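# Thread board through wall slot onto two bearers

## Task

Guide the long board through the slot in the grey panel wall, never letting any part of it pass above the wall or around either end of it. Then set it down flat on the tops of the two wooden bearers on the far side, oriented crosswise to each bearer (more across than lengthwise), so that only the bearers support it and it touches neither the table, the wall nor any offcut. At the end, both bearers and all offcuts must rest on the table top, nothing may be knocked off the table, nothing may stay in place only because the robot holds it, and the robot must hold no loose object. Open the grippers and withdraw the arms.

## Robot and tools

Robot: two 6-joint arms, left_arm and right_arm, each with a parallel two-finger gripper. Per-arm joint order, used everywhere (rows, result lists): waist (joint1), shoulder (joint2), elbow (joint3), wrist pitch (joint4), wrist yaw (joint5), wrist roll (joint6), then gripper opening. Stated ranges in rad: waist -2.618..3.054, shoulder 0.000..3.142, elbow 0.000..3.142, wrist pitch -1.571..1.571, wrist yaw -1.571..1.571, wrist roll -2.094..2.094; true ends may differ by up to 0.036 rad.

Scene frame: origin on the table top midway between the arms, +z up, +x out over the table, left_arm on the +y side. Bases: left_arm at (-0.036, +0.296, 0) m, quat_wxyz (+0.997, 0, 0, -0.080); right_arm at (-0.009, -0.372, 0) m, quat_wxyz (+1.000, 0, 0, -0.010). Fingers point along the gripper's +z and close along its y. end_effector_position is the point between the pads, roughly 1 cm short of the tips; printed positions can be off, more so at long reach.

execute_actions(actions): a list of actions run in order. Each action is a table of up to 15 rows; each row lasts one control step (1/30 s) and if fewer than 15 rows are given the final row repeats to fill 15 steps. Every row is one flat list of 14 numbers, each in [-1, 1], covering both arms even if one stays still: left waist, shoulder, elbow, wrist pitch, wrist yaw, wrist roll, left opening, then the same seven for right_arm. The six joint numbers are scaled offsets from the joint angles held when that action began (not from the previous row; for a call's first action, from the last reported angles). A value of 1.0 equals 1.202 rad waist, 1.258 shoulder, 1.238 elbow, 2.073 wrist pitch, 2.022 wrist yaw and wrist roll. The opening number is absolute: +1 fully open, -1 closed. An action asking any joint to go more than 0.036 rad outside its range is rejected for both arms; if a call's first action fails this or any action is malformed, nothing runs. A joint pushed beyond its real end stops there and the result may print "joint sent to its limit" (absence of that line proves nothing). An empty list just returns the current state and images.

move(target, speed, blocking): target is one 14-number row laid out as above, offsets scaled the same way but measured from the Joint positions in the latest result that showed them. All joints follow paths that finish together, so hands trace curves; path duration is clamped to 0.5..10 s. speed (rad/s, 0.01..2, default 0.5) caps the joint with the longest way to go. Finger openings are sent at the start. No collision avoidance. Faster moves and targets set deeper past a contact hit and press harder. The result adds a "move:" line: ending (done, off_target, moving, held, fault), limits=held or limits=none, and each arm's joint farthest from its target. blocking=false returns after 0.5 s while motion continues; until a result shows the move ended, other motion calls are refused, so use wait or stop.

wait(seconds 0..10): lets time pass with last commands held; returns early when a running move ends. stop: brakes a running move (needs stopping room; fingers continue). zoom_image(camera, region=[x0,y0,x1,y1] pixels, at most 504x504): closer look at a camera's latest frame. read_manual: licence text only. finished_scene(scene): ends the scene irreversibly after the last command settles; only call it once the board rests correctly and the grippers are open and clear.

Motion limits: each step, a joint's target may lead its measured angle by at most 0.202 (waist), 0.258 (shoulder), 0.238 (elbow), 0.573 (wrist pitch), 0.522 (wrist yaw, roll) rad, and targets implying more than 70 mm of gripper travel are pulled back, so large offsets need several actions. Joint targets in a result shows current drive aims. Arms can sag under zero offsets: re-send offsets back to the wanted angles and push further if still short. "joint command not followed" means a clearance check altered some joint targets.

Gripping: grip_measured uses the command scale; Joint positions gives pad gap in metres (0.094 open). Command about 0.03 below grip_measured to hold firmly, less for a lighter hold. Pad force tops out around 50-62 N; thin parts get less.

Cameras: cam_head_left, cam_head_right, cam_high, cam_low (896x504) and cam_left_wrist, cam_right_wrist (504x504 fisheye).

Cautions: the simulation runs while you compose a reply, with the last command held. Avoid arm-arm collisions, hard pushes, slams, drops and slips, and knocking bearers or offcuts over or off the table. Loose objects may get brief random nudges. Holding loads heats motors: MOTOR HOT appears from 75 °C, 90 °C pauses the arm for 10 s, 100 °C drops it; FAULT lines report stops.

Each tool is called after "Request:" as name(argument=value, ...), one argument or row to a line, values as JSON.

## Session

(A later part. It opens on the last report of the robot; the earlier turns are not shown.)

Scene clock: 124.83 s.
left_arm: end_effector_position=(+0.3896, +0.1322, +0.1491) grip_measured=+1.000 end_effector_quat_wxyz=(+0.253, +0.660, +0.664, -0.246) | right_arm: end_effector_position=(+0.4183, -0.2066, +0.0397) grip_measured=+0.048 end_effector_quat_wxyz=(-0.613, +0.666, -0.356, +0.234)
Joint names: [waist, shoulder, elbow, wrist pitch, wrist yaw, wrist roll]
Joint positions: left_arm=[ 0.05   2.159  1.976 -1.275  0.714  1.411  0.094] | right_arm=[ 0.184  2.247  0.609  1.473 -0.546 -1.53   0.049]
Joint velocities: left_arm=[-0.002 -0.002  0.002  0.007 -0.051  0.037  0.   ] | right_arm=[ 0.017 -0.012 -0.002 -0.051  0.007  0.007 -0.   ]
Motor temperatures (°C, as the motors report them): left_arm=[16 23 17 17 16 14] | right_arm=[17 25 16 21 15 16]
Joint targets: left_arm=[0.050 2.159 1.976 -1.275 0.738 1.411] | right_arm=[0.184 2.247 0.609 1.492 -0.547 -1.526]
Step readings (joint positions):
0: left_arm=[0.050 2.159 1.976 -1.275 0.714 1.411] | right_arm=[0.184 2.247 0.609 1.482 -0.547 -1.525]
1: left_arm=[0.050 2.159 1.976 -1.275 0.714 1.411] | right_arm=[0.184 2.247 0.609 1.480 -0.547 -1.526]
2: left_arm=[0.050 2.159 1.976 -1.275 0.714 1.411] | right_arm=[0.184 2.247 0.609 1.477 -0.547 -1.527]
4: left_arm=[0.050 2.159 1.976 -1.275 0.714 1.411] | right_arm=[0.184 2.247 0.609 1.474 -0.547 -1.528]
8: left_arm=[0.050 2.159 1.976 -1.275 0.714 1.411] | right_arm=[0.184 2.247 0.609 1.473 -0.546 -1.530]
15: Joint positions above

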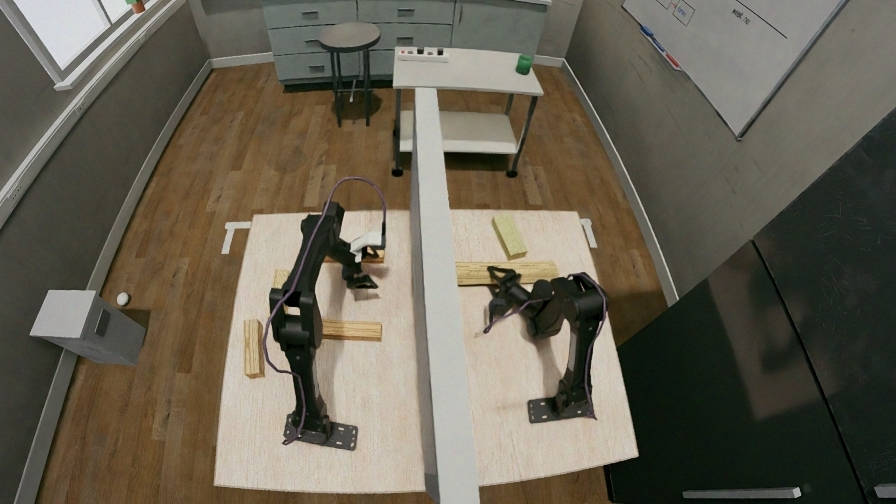

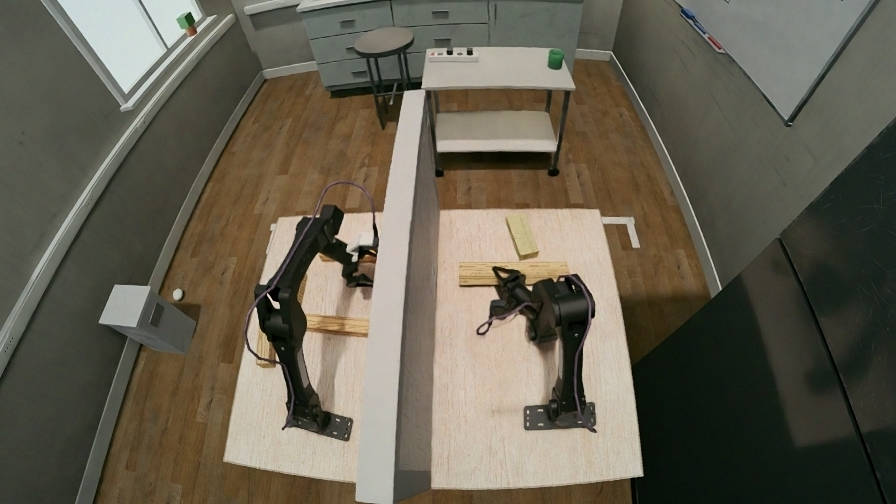

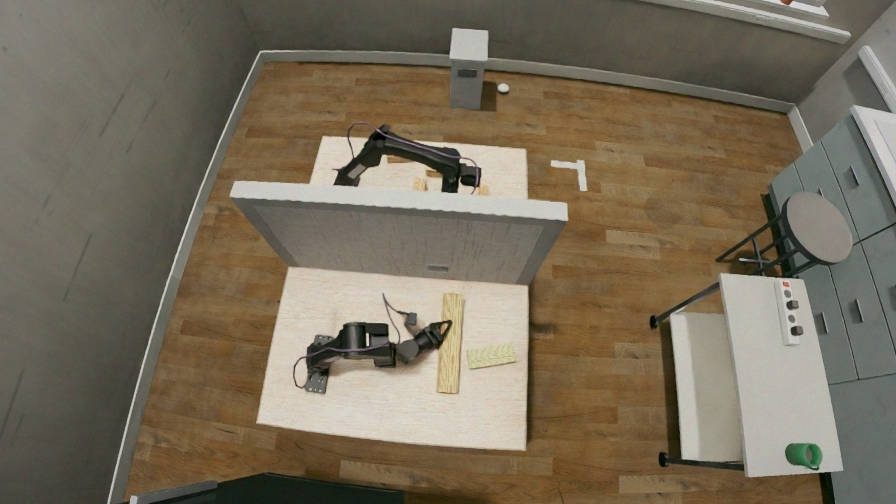

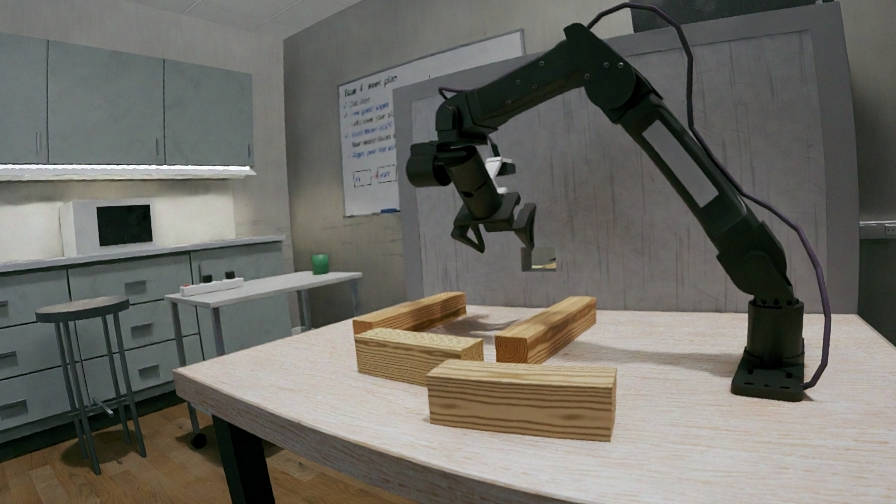

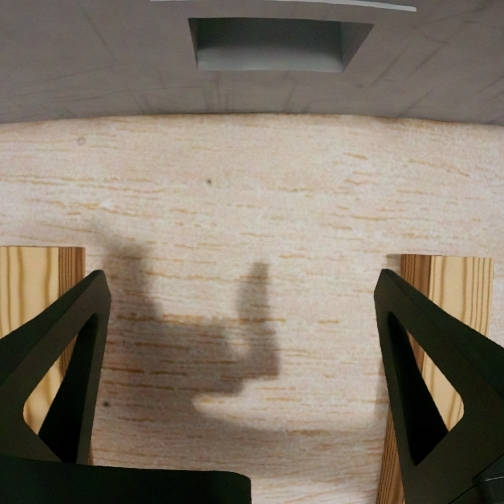

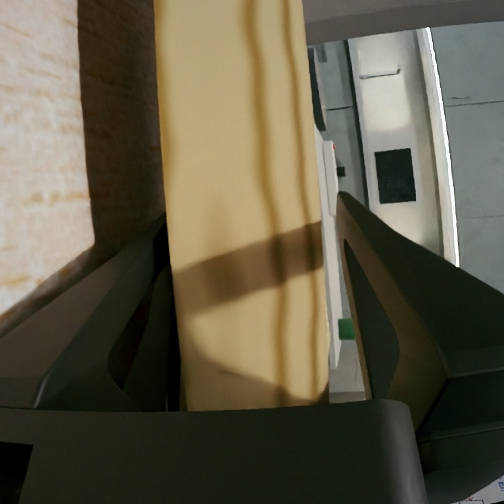

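Request:
move(
  target=[0,0,0,0,0.012,0,1, -0.083,-0.0827,-0.137,0.01,0,0,0.05],
  speed=0.3,
)

Scene clock: 125.87 s.
left_arm: end_effector_position=(+0.3896, +0.1323, +0.1491) grip_measured=+1.000 end_effector_quat_wxyz=(+0.253, +0.660, +0.664, -0.245) | right_arm: end_effector_position=(+0.3947, -0.2478, +0.0359) grip_measured=+0.048 end_effector_quat_wxyz=(-0.587, +0.660, -0.401, +0.243)
Joint names: [waist, shoulder, elbow, wrist pitch, wrist yaw, wrist roll]
Joint positions: left_arm=[ 0.05   2.159  1.976 -1.275  0.713  1.411  0.094] | right_arm=[ 0.096  2.166  0.462  1.476 -0.547 -1.537  0.049]
Joint velocities: left_arm=[ 0.002  0.002  0.007 -0.066  0.037  0.081  0.   ] | right_arm=[-0.012 -0.007 -0.007 -0.051  0.007 -0.037 -0.   ]
Motor temperatures (°C, as the motors report them): left_arm=[16 23 17 17 16 14] | right_arm=[17 25 16 21 15 16]
Joint targets: left_arm=[0.050 2.159 1.976 -1.275 0.738 1.411] | right_arm=[0.085 2.143 0.439 1.494 -0.547 -1.530]
move: off_target (left_arm, right_arm); limits=none; left_arm: farthest joint: the wrist yaw, 0.025 radians from its target (0.024 radians at the start); right_arm: farthest joint: the shoulder, 0.023 radians from its target (0.104 radians at the start)

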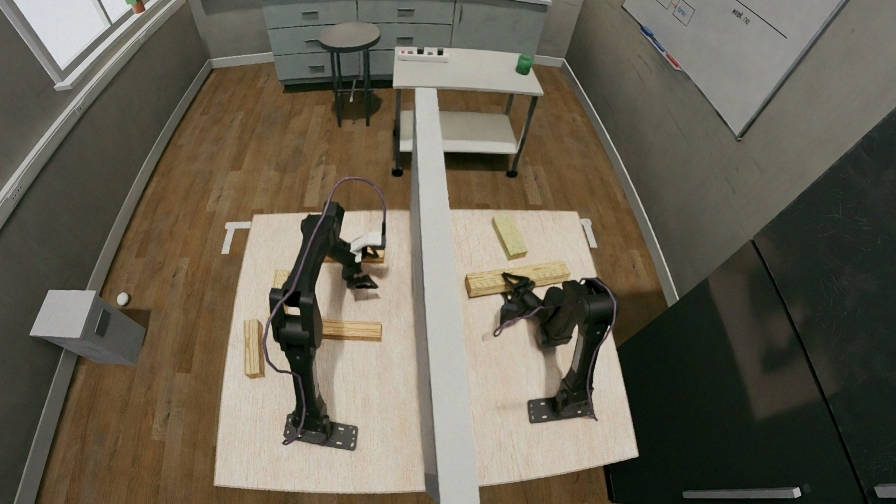

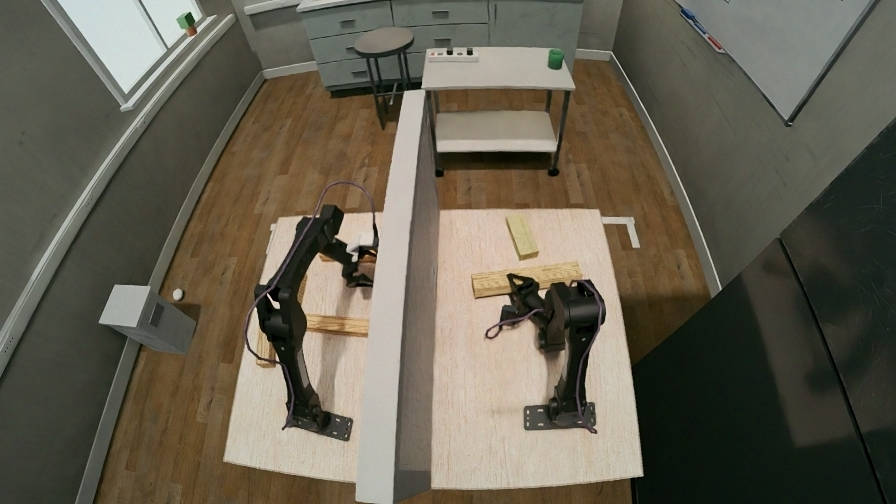

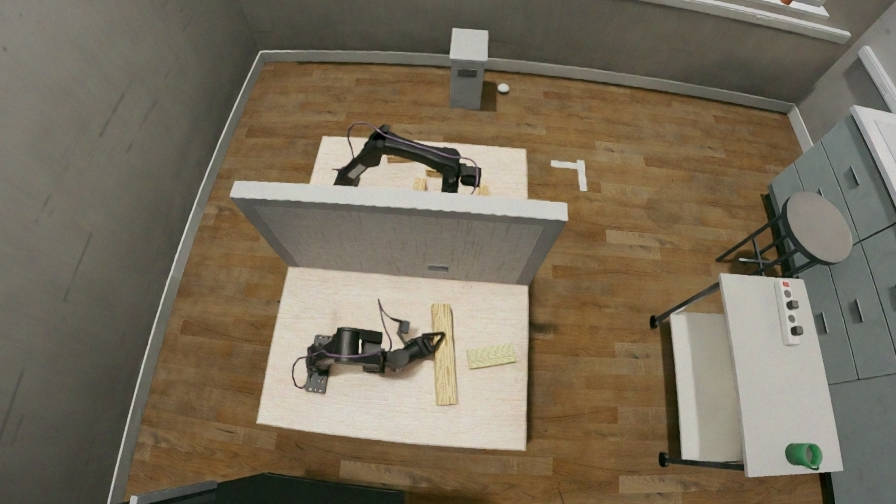

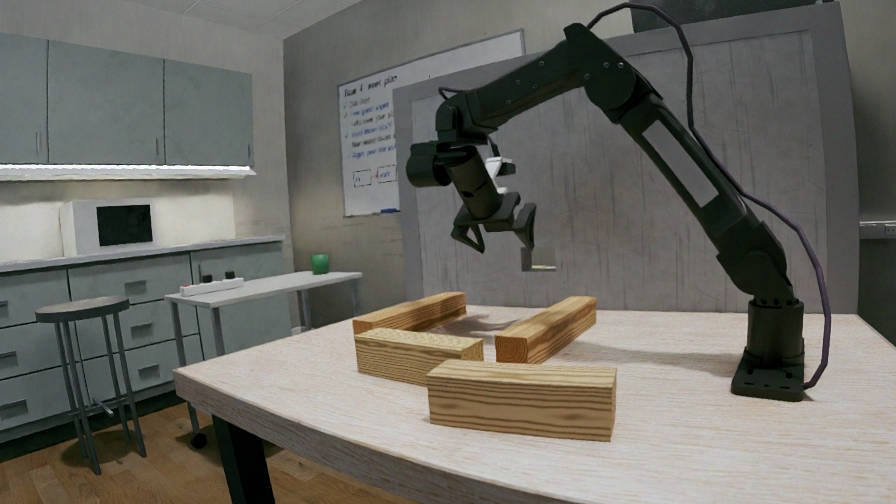

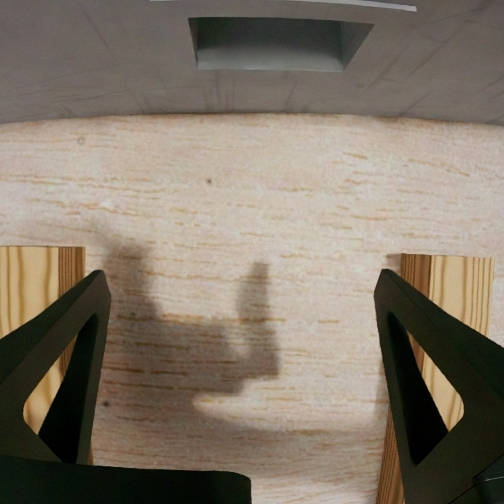

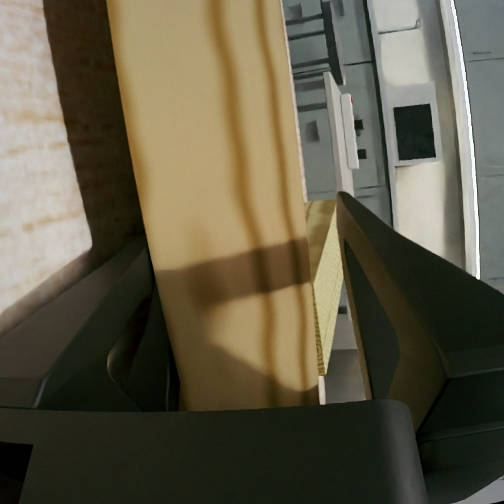

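Request:
move(
  target=[0,0,0,0,0.012,0,1, -0.07,-0.07,-0.11,0.0,0,0,0.3],
  speed=1.5,
)

Scene clock: 126.90 s.
left_arm: end_effector_position=(+0.3896, +0.1324, +0.1490) grip_measured=+1.000 end_effector_quat_wxyz=(+0.253, +0.660, +0.664, -0.245) | right_arm: end_effector_position=(+0.3756, -0.2772, +0.0402) grip_measured=+0.297 end_effector_quat_wxyz=(-0.572, +0.651, -0.427, +0.259)
Joint names: [waist, shoulder, elbow, wrist pitch, wrist yaw, wrist roll]
Joint positions: left_arm=[ 0.05   2.159  1.976 -1.275  0.712  1.411  0.094] | right_arm=[ 0.022  2.098  0.352  1.496 -0.55  -1.548  0.061]
Joint velocities: left_arm=[-0.027 -0.007 -0.002 -0.022  0.037 -0.037  0.   ] | right_arm=[-0.022 -0.007  0.002  0.022 -0.007 -0.007 -0.001]
Motor temperatures (°C, as the motors report them): left_arm=[16 23 17 17 16 14] | right_arm=[17 25 16 21 15 16]
Joint targets: left_arm=[0.050 2.159 1.976 -1.275 0.737 1.411] | right_arm=[0.011 2.078 0.326 1.476 -0.547 -1.537]
move: off_target (left_arm, right_arm); limits=none; left_arm: farthest joint: the wrist yaw, 0.025 radians from its target (0.024 radians at the start); right_arm: farthest joint: the elbow, 0.026 radians from its target (0.136 radians at the start)

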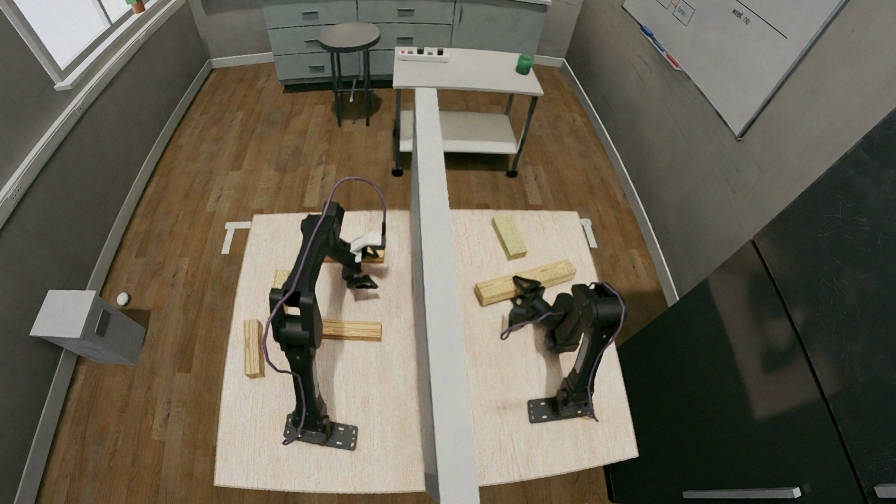

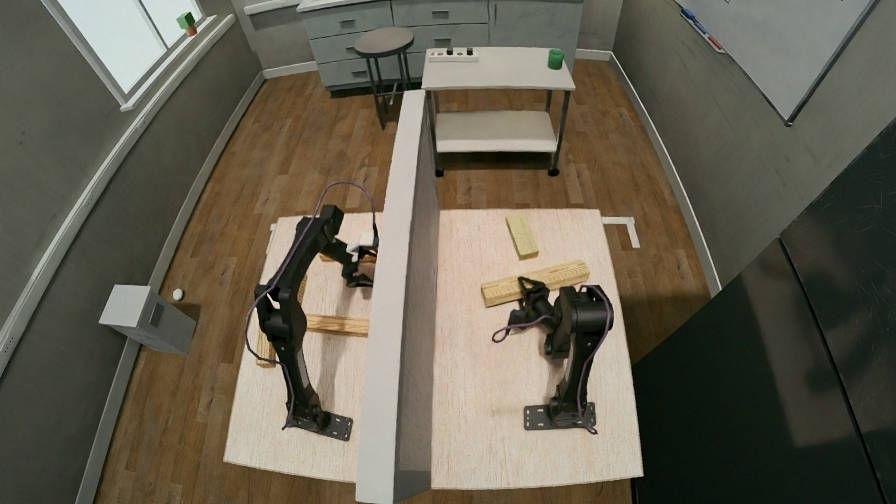

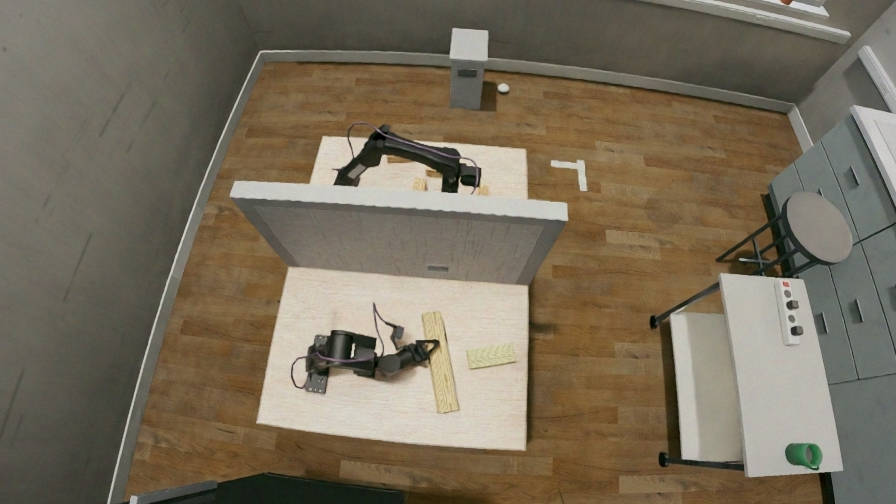

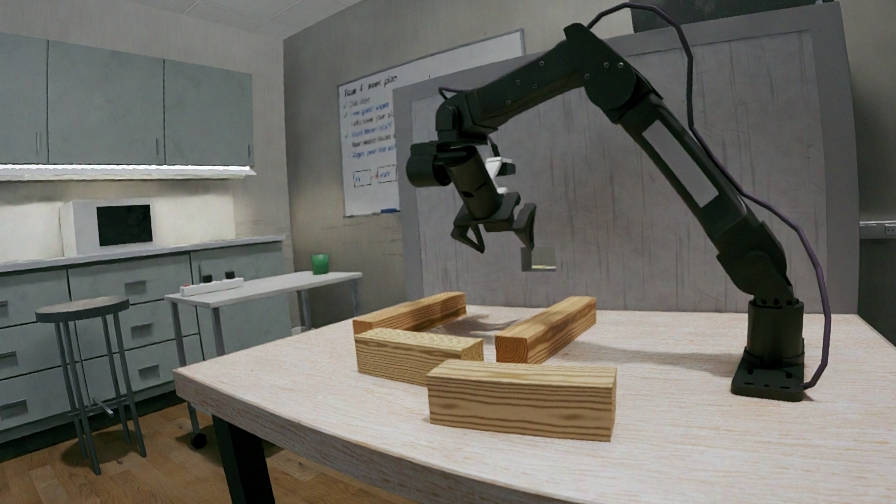

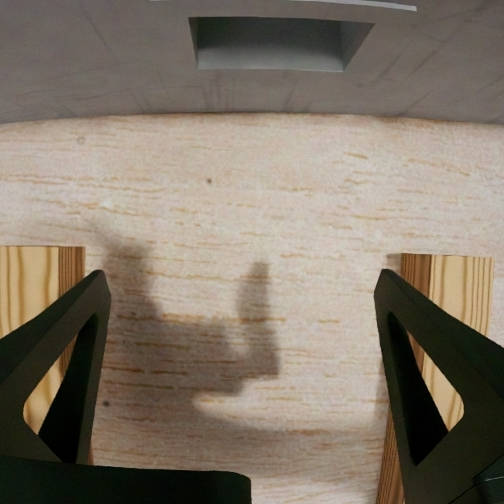

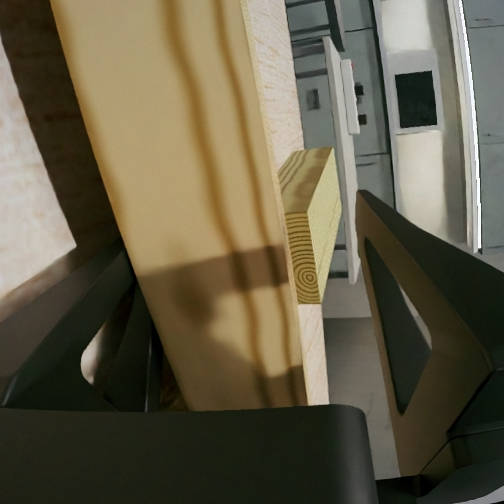

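Request:
move(
  target=[0,0,0,0,0.012,0,1, -0.03,-0.05,-0.09,0.0,0,0,0.3],
  speed=0.4,
)

Scene clock: 128.47 s.
left_arm: end_effector_position=(+0.3897, +0.1325, +0.1489) grip_measured=+1.000 end_effector_quat_wxyz=(+0.253, +0.660, +0.664, -0.245) | right_arm: end_effector_position=(+0.3560, -0.2865, +0.0384) grip_measured=+0.297 end_effector_quat_wxyz=(-0.561, +0.652, -0.440, +0.259)
Joint names: [waist, shoulder, elbow, wrist pitch, wrist yaw, wrist roll]
Joint positions: left_arm=[ 0.05   2.159  1.976 -1.275  0.712  1.411  0.094] | right_arm=[-0.003  2.053  0.269  1.502 -0.55  -1.56   0.061]
Joint velocities: left_arm=[ 0.002 -0.012 -0.002 -0.007  0.022 -0.051  0.   ] | right_arm=[-0.012 -0.007  0.002  0.007 -0.051  0.007  0.   ]
Motor temperatures (°C, as the motors report them): left_arm=[16 23 17 17 16 14] | right_arm=[17 25 16 21 15 16]
Joint targets: left_arm=[0.050 2.159 1.976 -1.275 0.736 1.411] | right_arm=[-0.014 2.035 0.241 1.496 -0.550 -1.548]
move: off_target (left_arm, right_arm); limits=none; left_arm: farthest joint: the wrist yaw, 0.025 radians from its target (0.024 radians at the start); right_arm: farthest joint: the elbow, 0.028 radians from its target (0.111 radians at the start)

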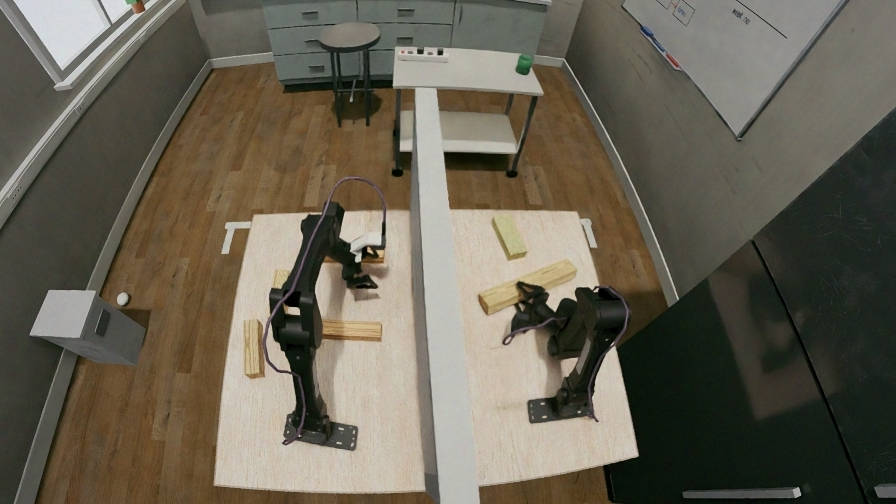

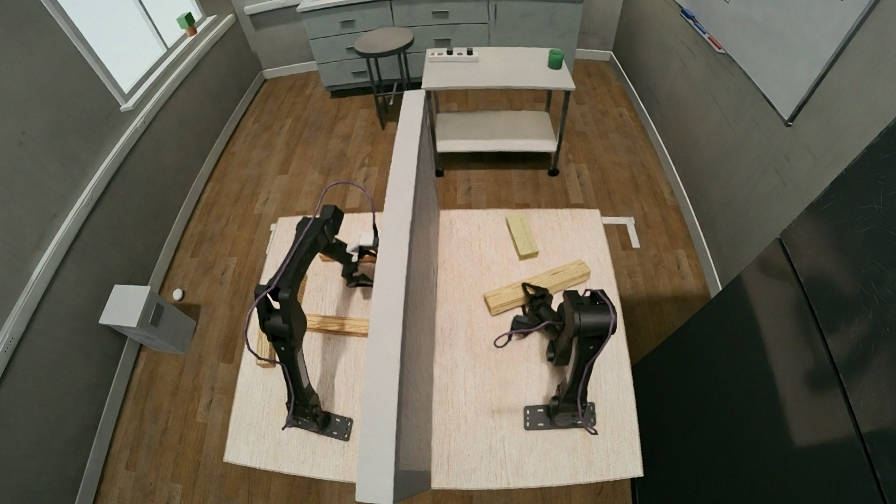

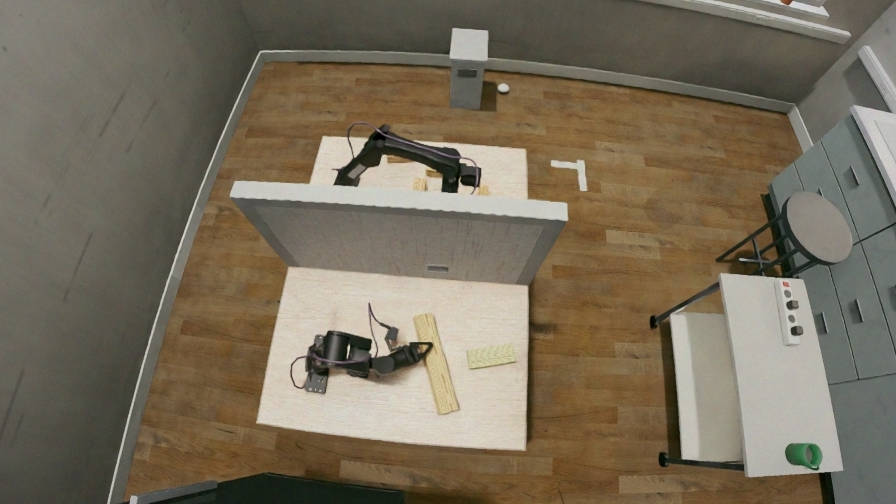

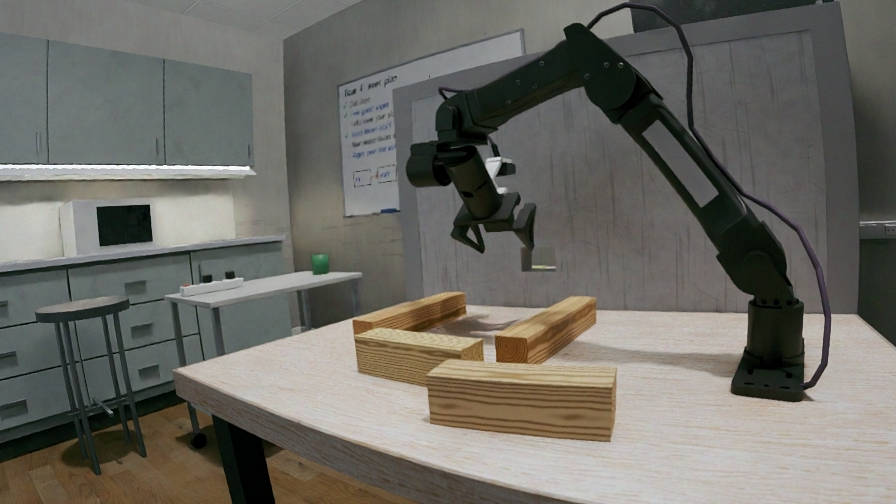

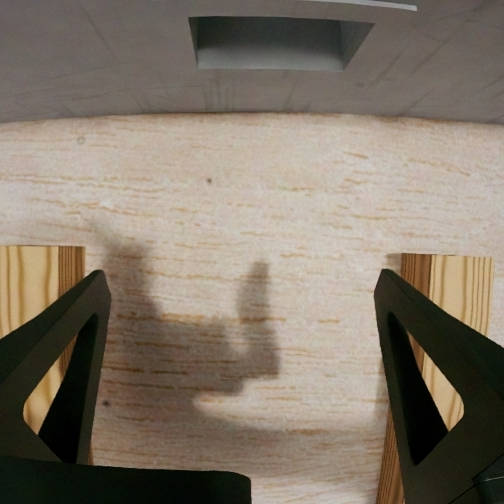

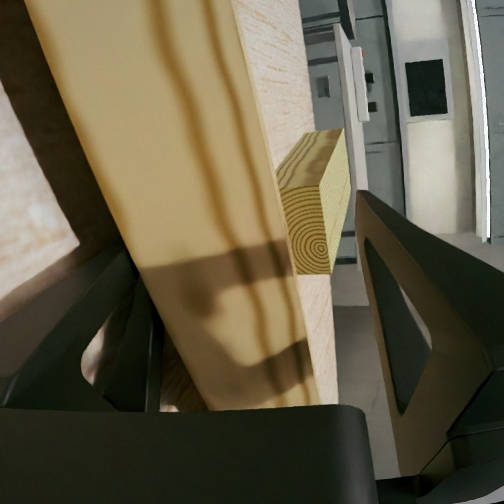

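Request:
execute_actions(
  actions=[],
)

Scene clock: 129.07 s.
left_arm: end_effector_position=(+0.3897, +0.1324, +0.1489) grip_measured=+1.000 end_effector_quat_wxyz=(+0.253, +0.660, +0.664, -0.245) | right_arm: end_effector_position=(+0.3560, -0.2865, +0.0384) grip_measured=+0.297 end_effector_quat_wxyz=(-0.561, +0.652, -0.440, +0.259)
Joint names: [waist, shoulder, elbow, wrist pitch, wrist yaw, wrist roll]
Joint positions: left_arm=[ 0.05   2.159  1.976 -1.275  0.712  1.411  0.094] | right_arm=[-0.003  2.053  0.269  1.502 -0.55  -1.56   0.061]
Joint velocities: left_arm=[-0.012  0.017 -0.002 -0.007 -0.007  0.022  0.   ] | right_arm=[-0.002  0.007 -0.017 -0.051 -0.051  0.066  0.   ]
Motor temperatures (°C, as the motors report them): left_arm=[16 23 17 17 16 14] | right_arm=[17 25 16 21 15 16]
Joint targets: left_arm=[0.050 2.159 1.976 -1.275 0.737 1.411] | right_arm=[-0.014 2.035 0.241 1.496 -0.550 -1.548]

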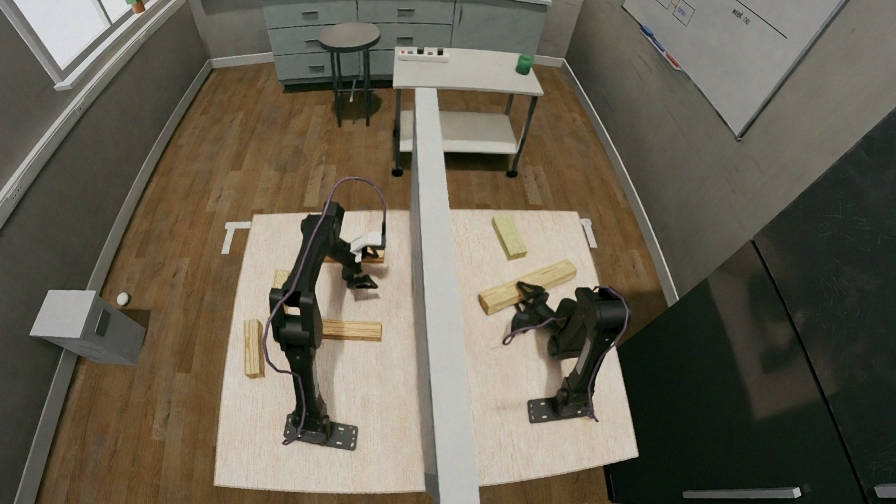

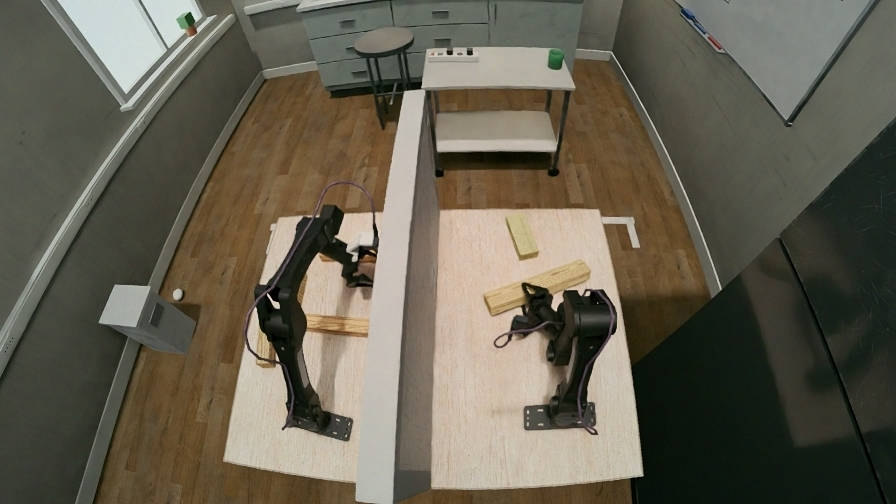

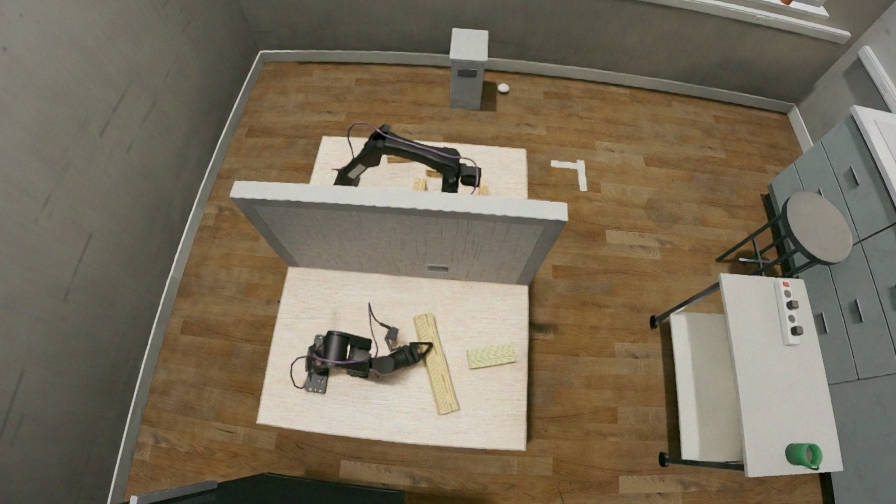

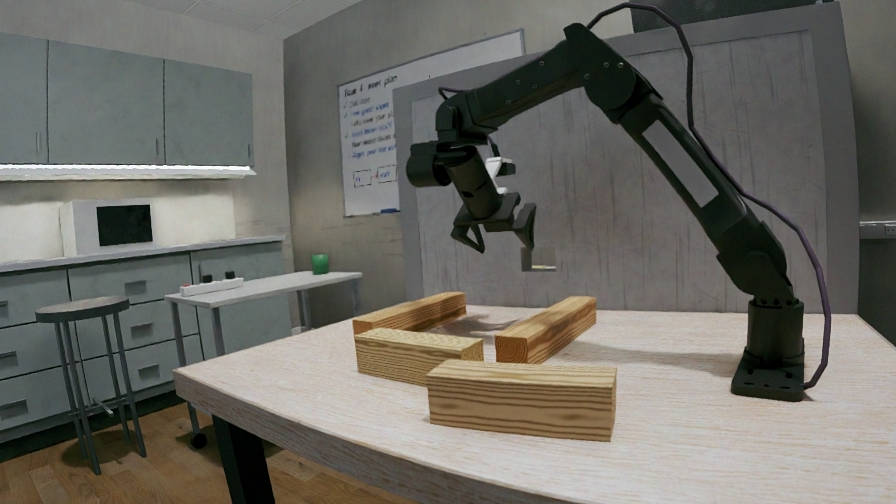

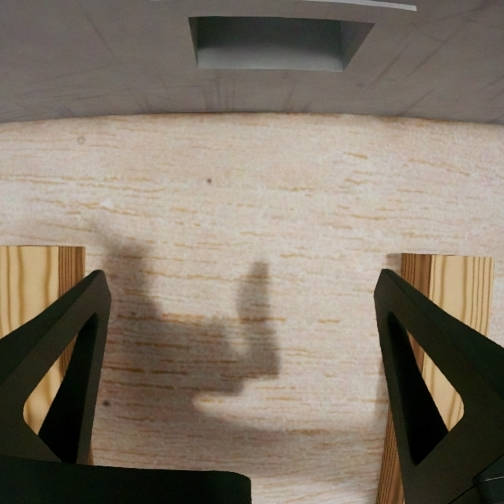

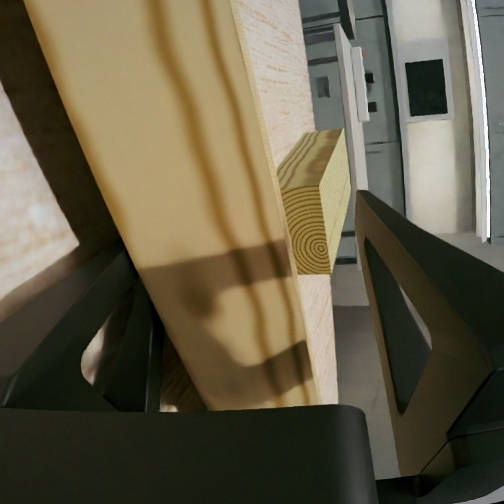

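Request:
move(
  target=[0,0,0,0,0.012,0,1, 0,-0.253,0.153,-0.398,0,0,0.3],
  speed=1.0,
)

Scene clock: 132.10 s.
left_arm: end_effector_position=(+0.3897, +0.1325, +0.1488) grip_measured=+1.000 end_effector_quat_wxyz=(+0.253, +0.660, +0.664, -0.245) | right_arm: end_effector_position=(+0.3636, -0.2877, +0.0289) grip_measured=+0.298 end_effector_quat_wxyz=(-0.483, +0.685, -0.524, +0.154)
Joint names: [waist, shoulder, elbow, wrist pitch, wrist yaw, wrist roll]
Joint positions: left_arm=[ 0.05   2.159  1.976 -1.275  0.711  1.411  0.094] | right_arm=[-0.003  1.754  0.434  0.716 -0.543 -1.57   0.061]
Joint velocities: left_arm=[-0.012  0.002 -0.002 -0.037  0.007  0.066  0.   ] | right_arm=[-0.002 -0.002 -0.007 -0.037  0.007  0.007  0.001]
Motor temperatures (°C, as the motors report them): left_arm=[16 23 17 17 16 14] | right_arm=[17 25 16 21 15 16]
Joint targets: left_arm=[0.050 2.159 1.976 -1.275 0.736 1.411] | right_arm=[-0.003 1.735 0.458 0.677 -0.550 -1.560]
move: off_target (left_arm, right_arm); limits=none; left_arm: farthest joint: the wrist yaw, 0.025 radians from its target (0.024 radians at the start); right_arm: farthest joint: the wrist pitch, 0.039 radians from its target (0.825 radians at the start)

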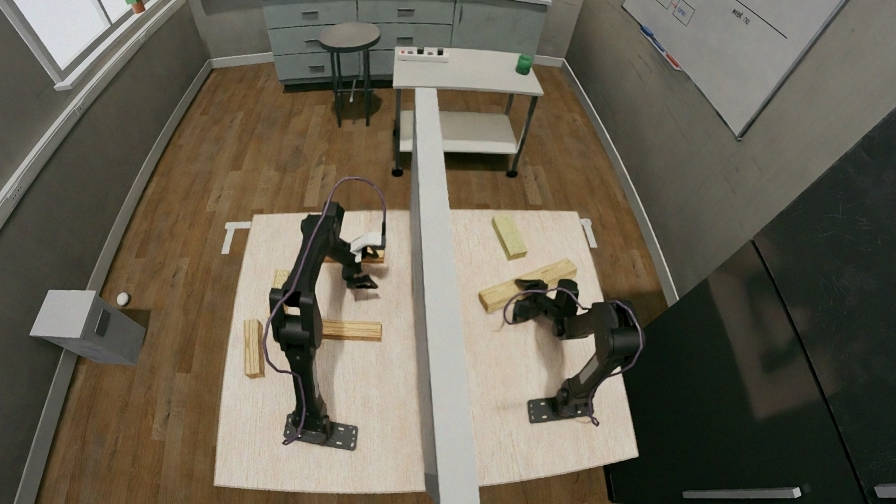

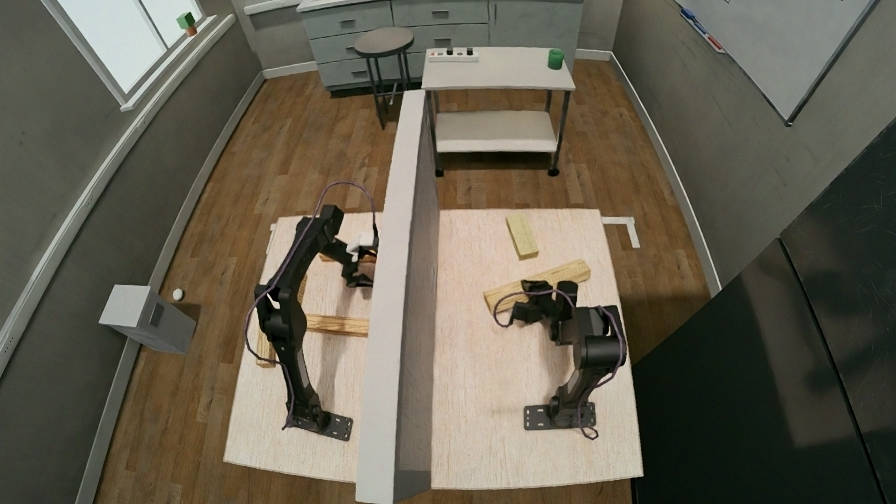

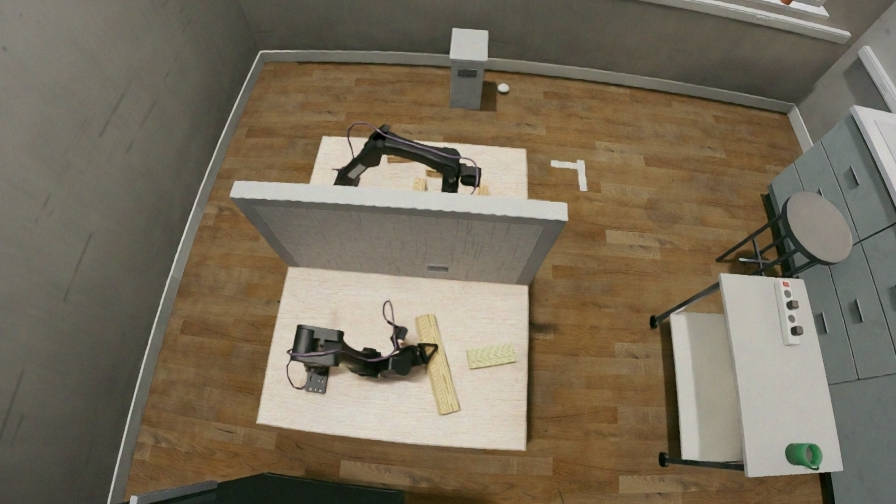

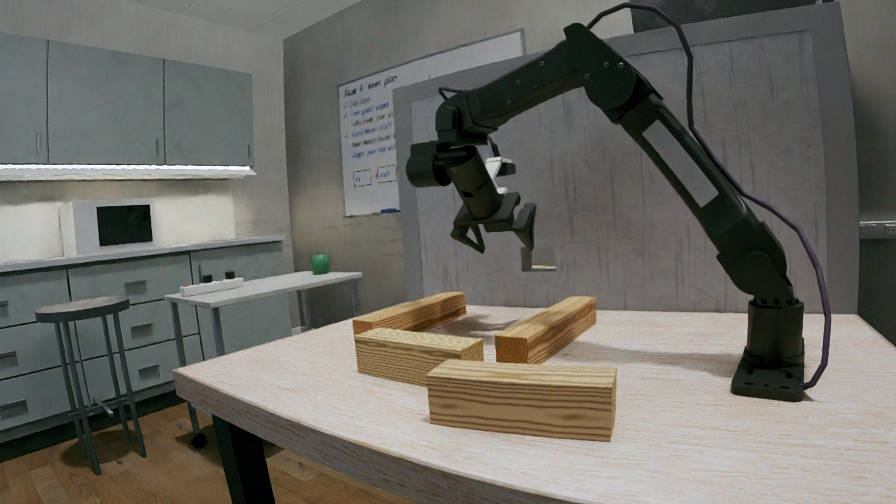

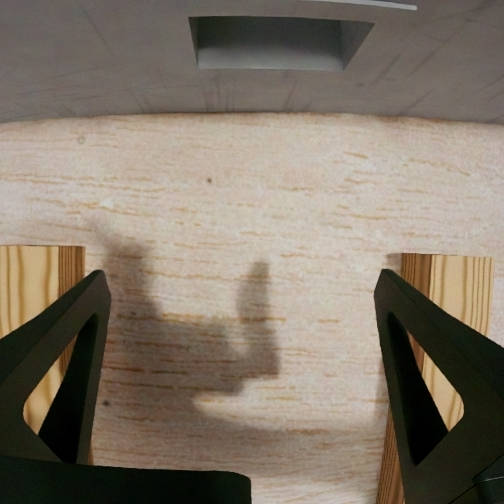

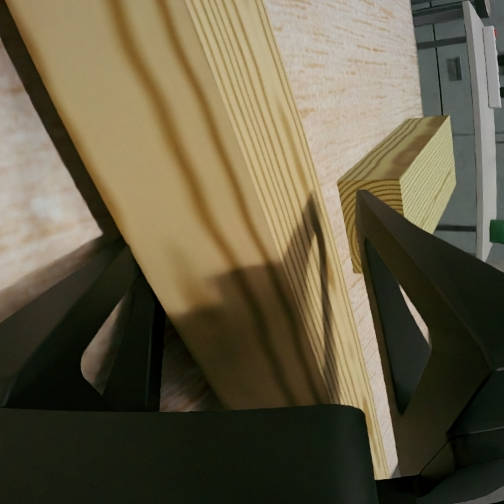

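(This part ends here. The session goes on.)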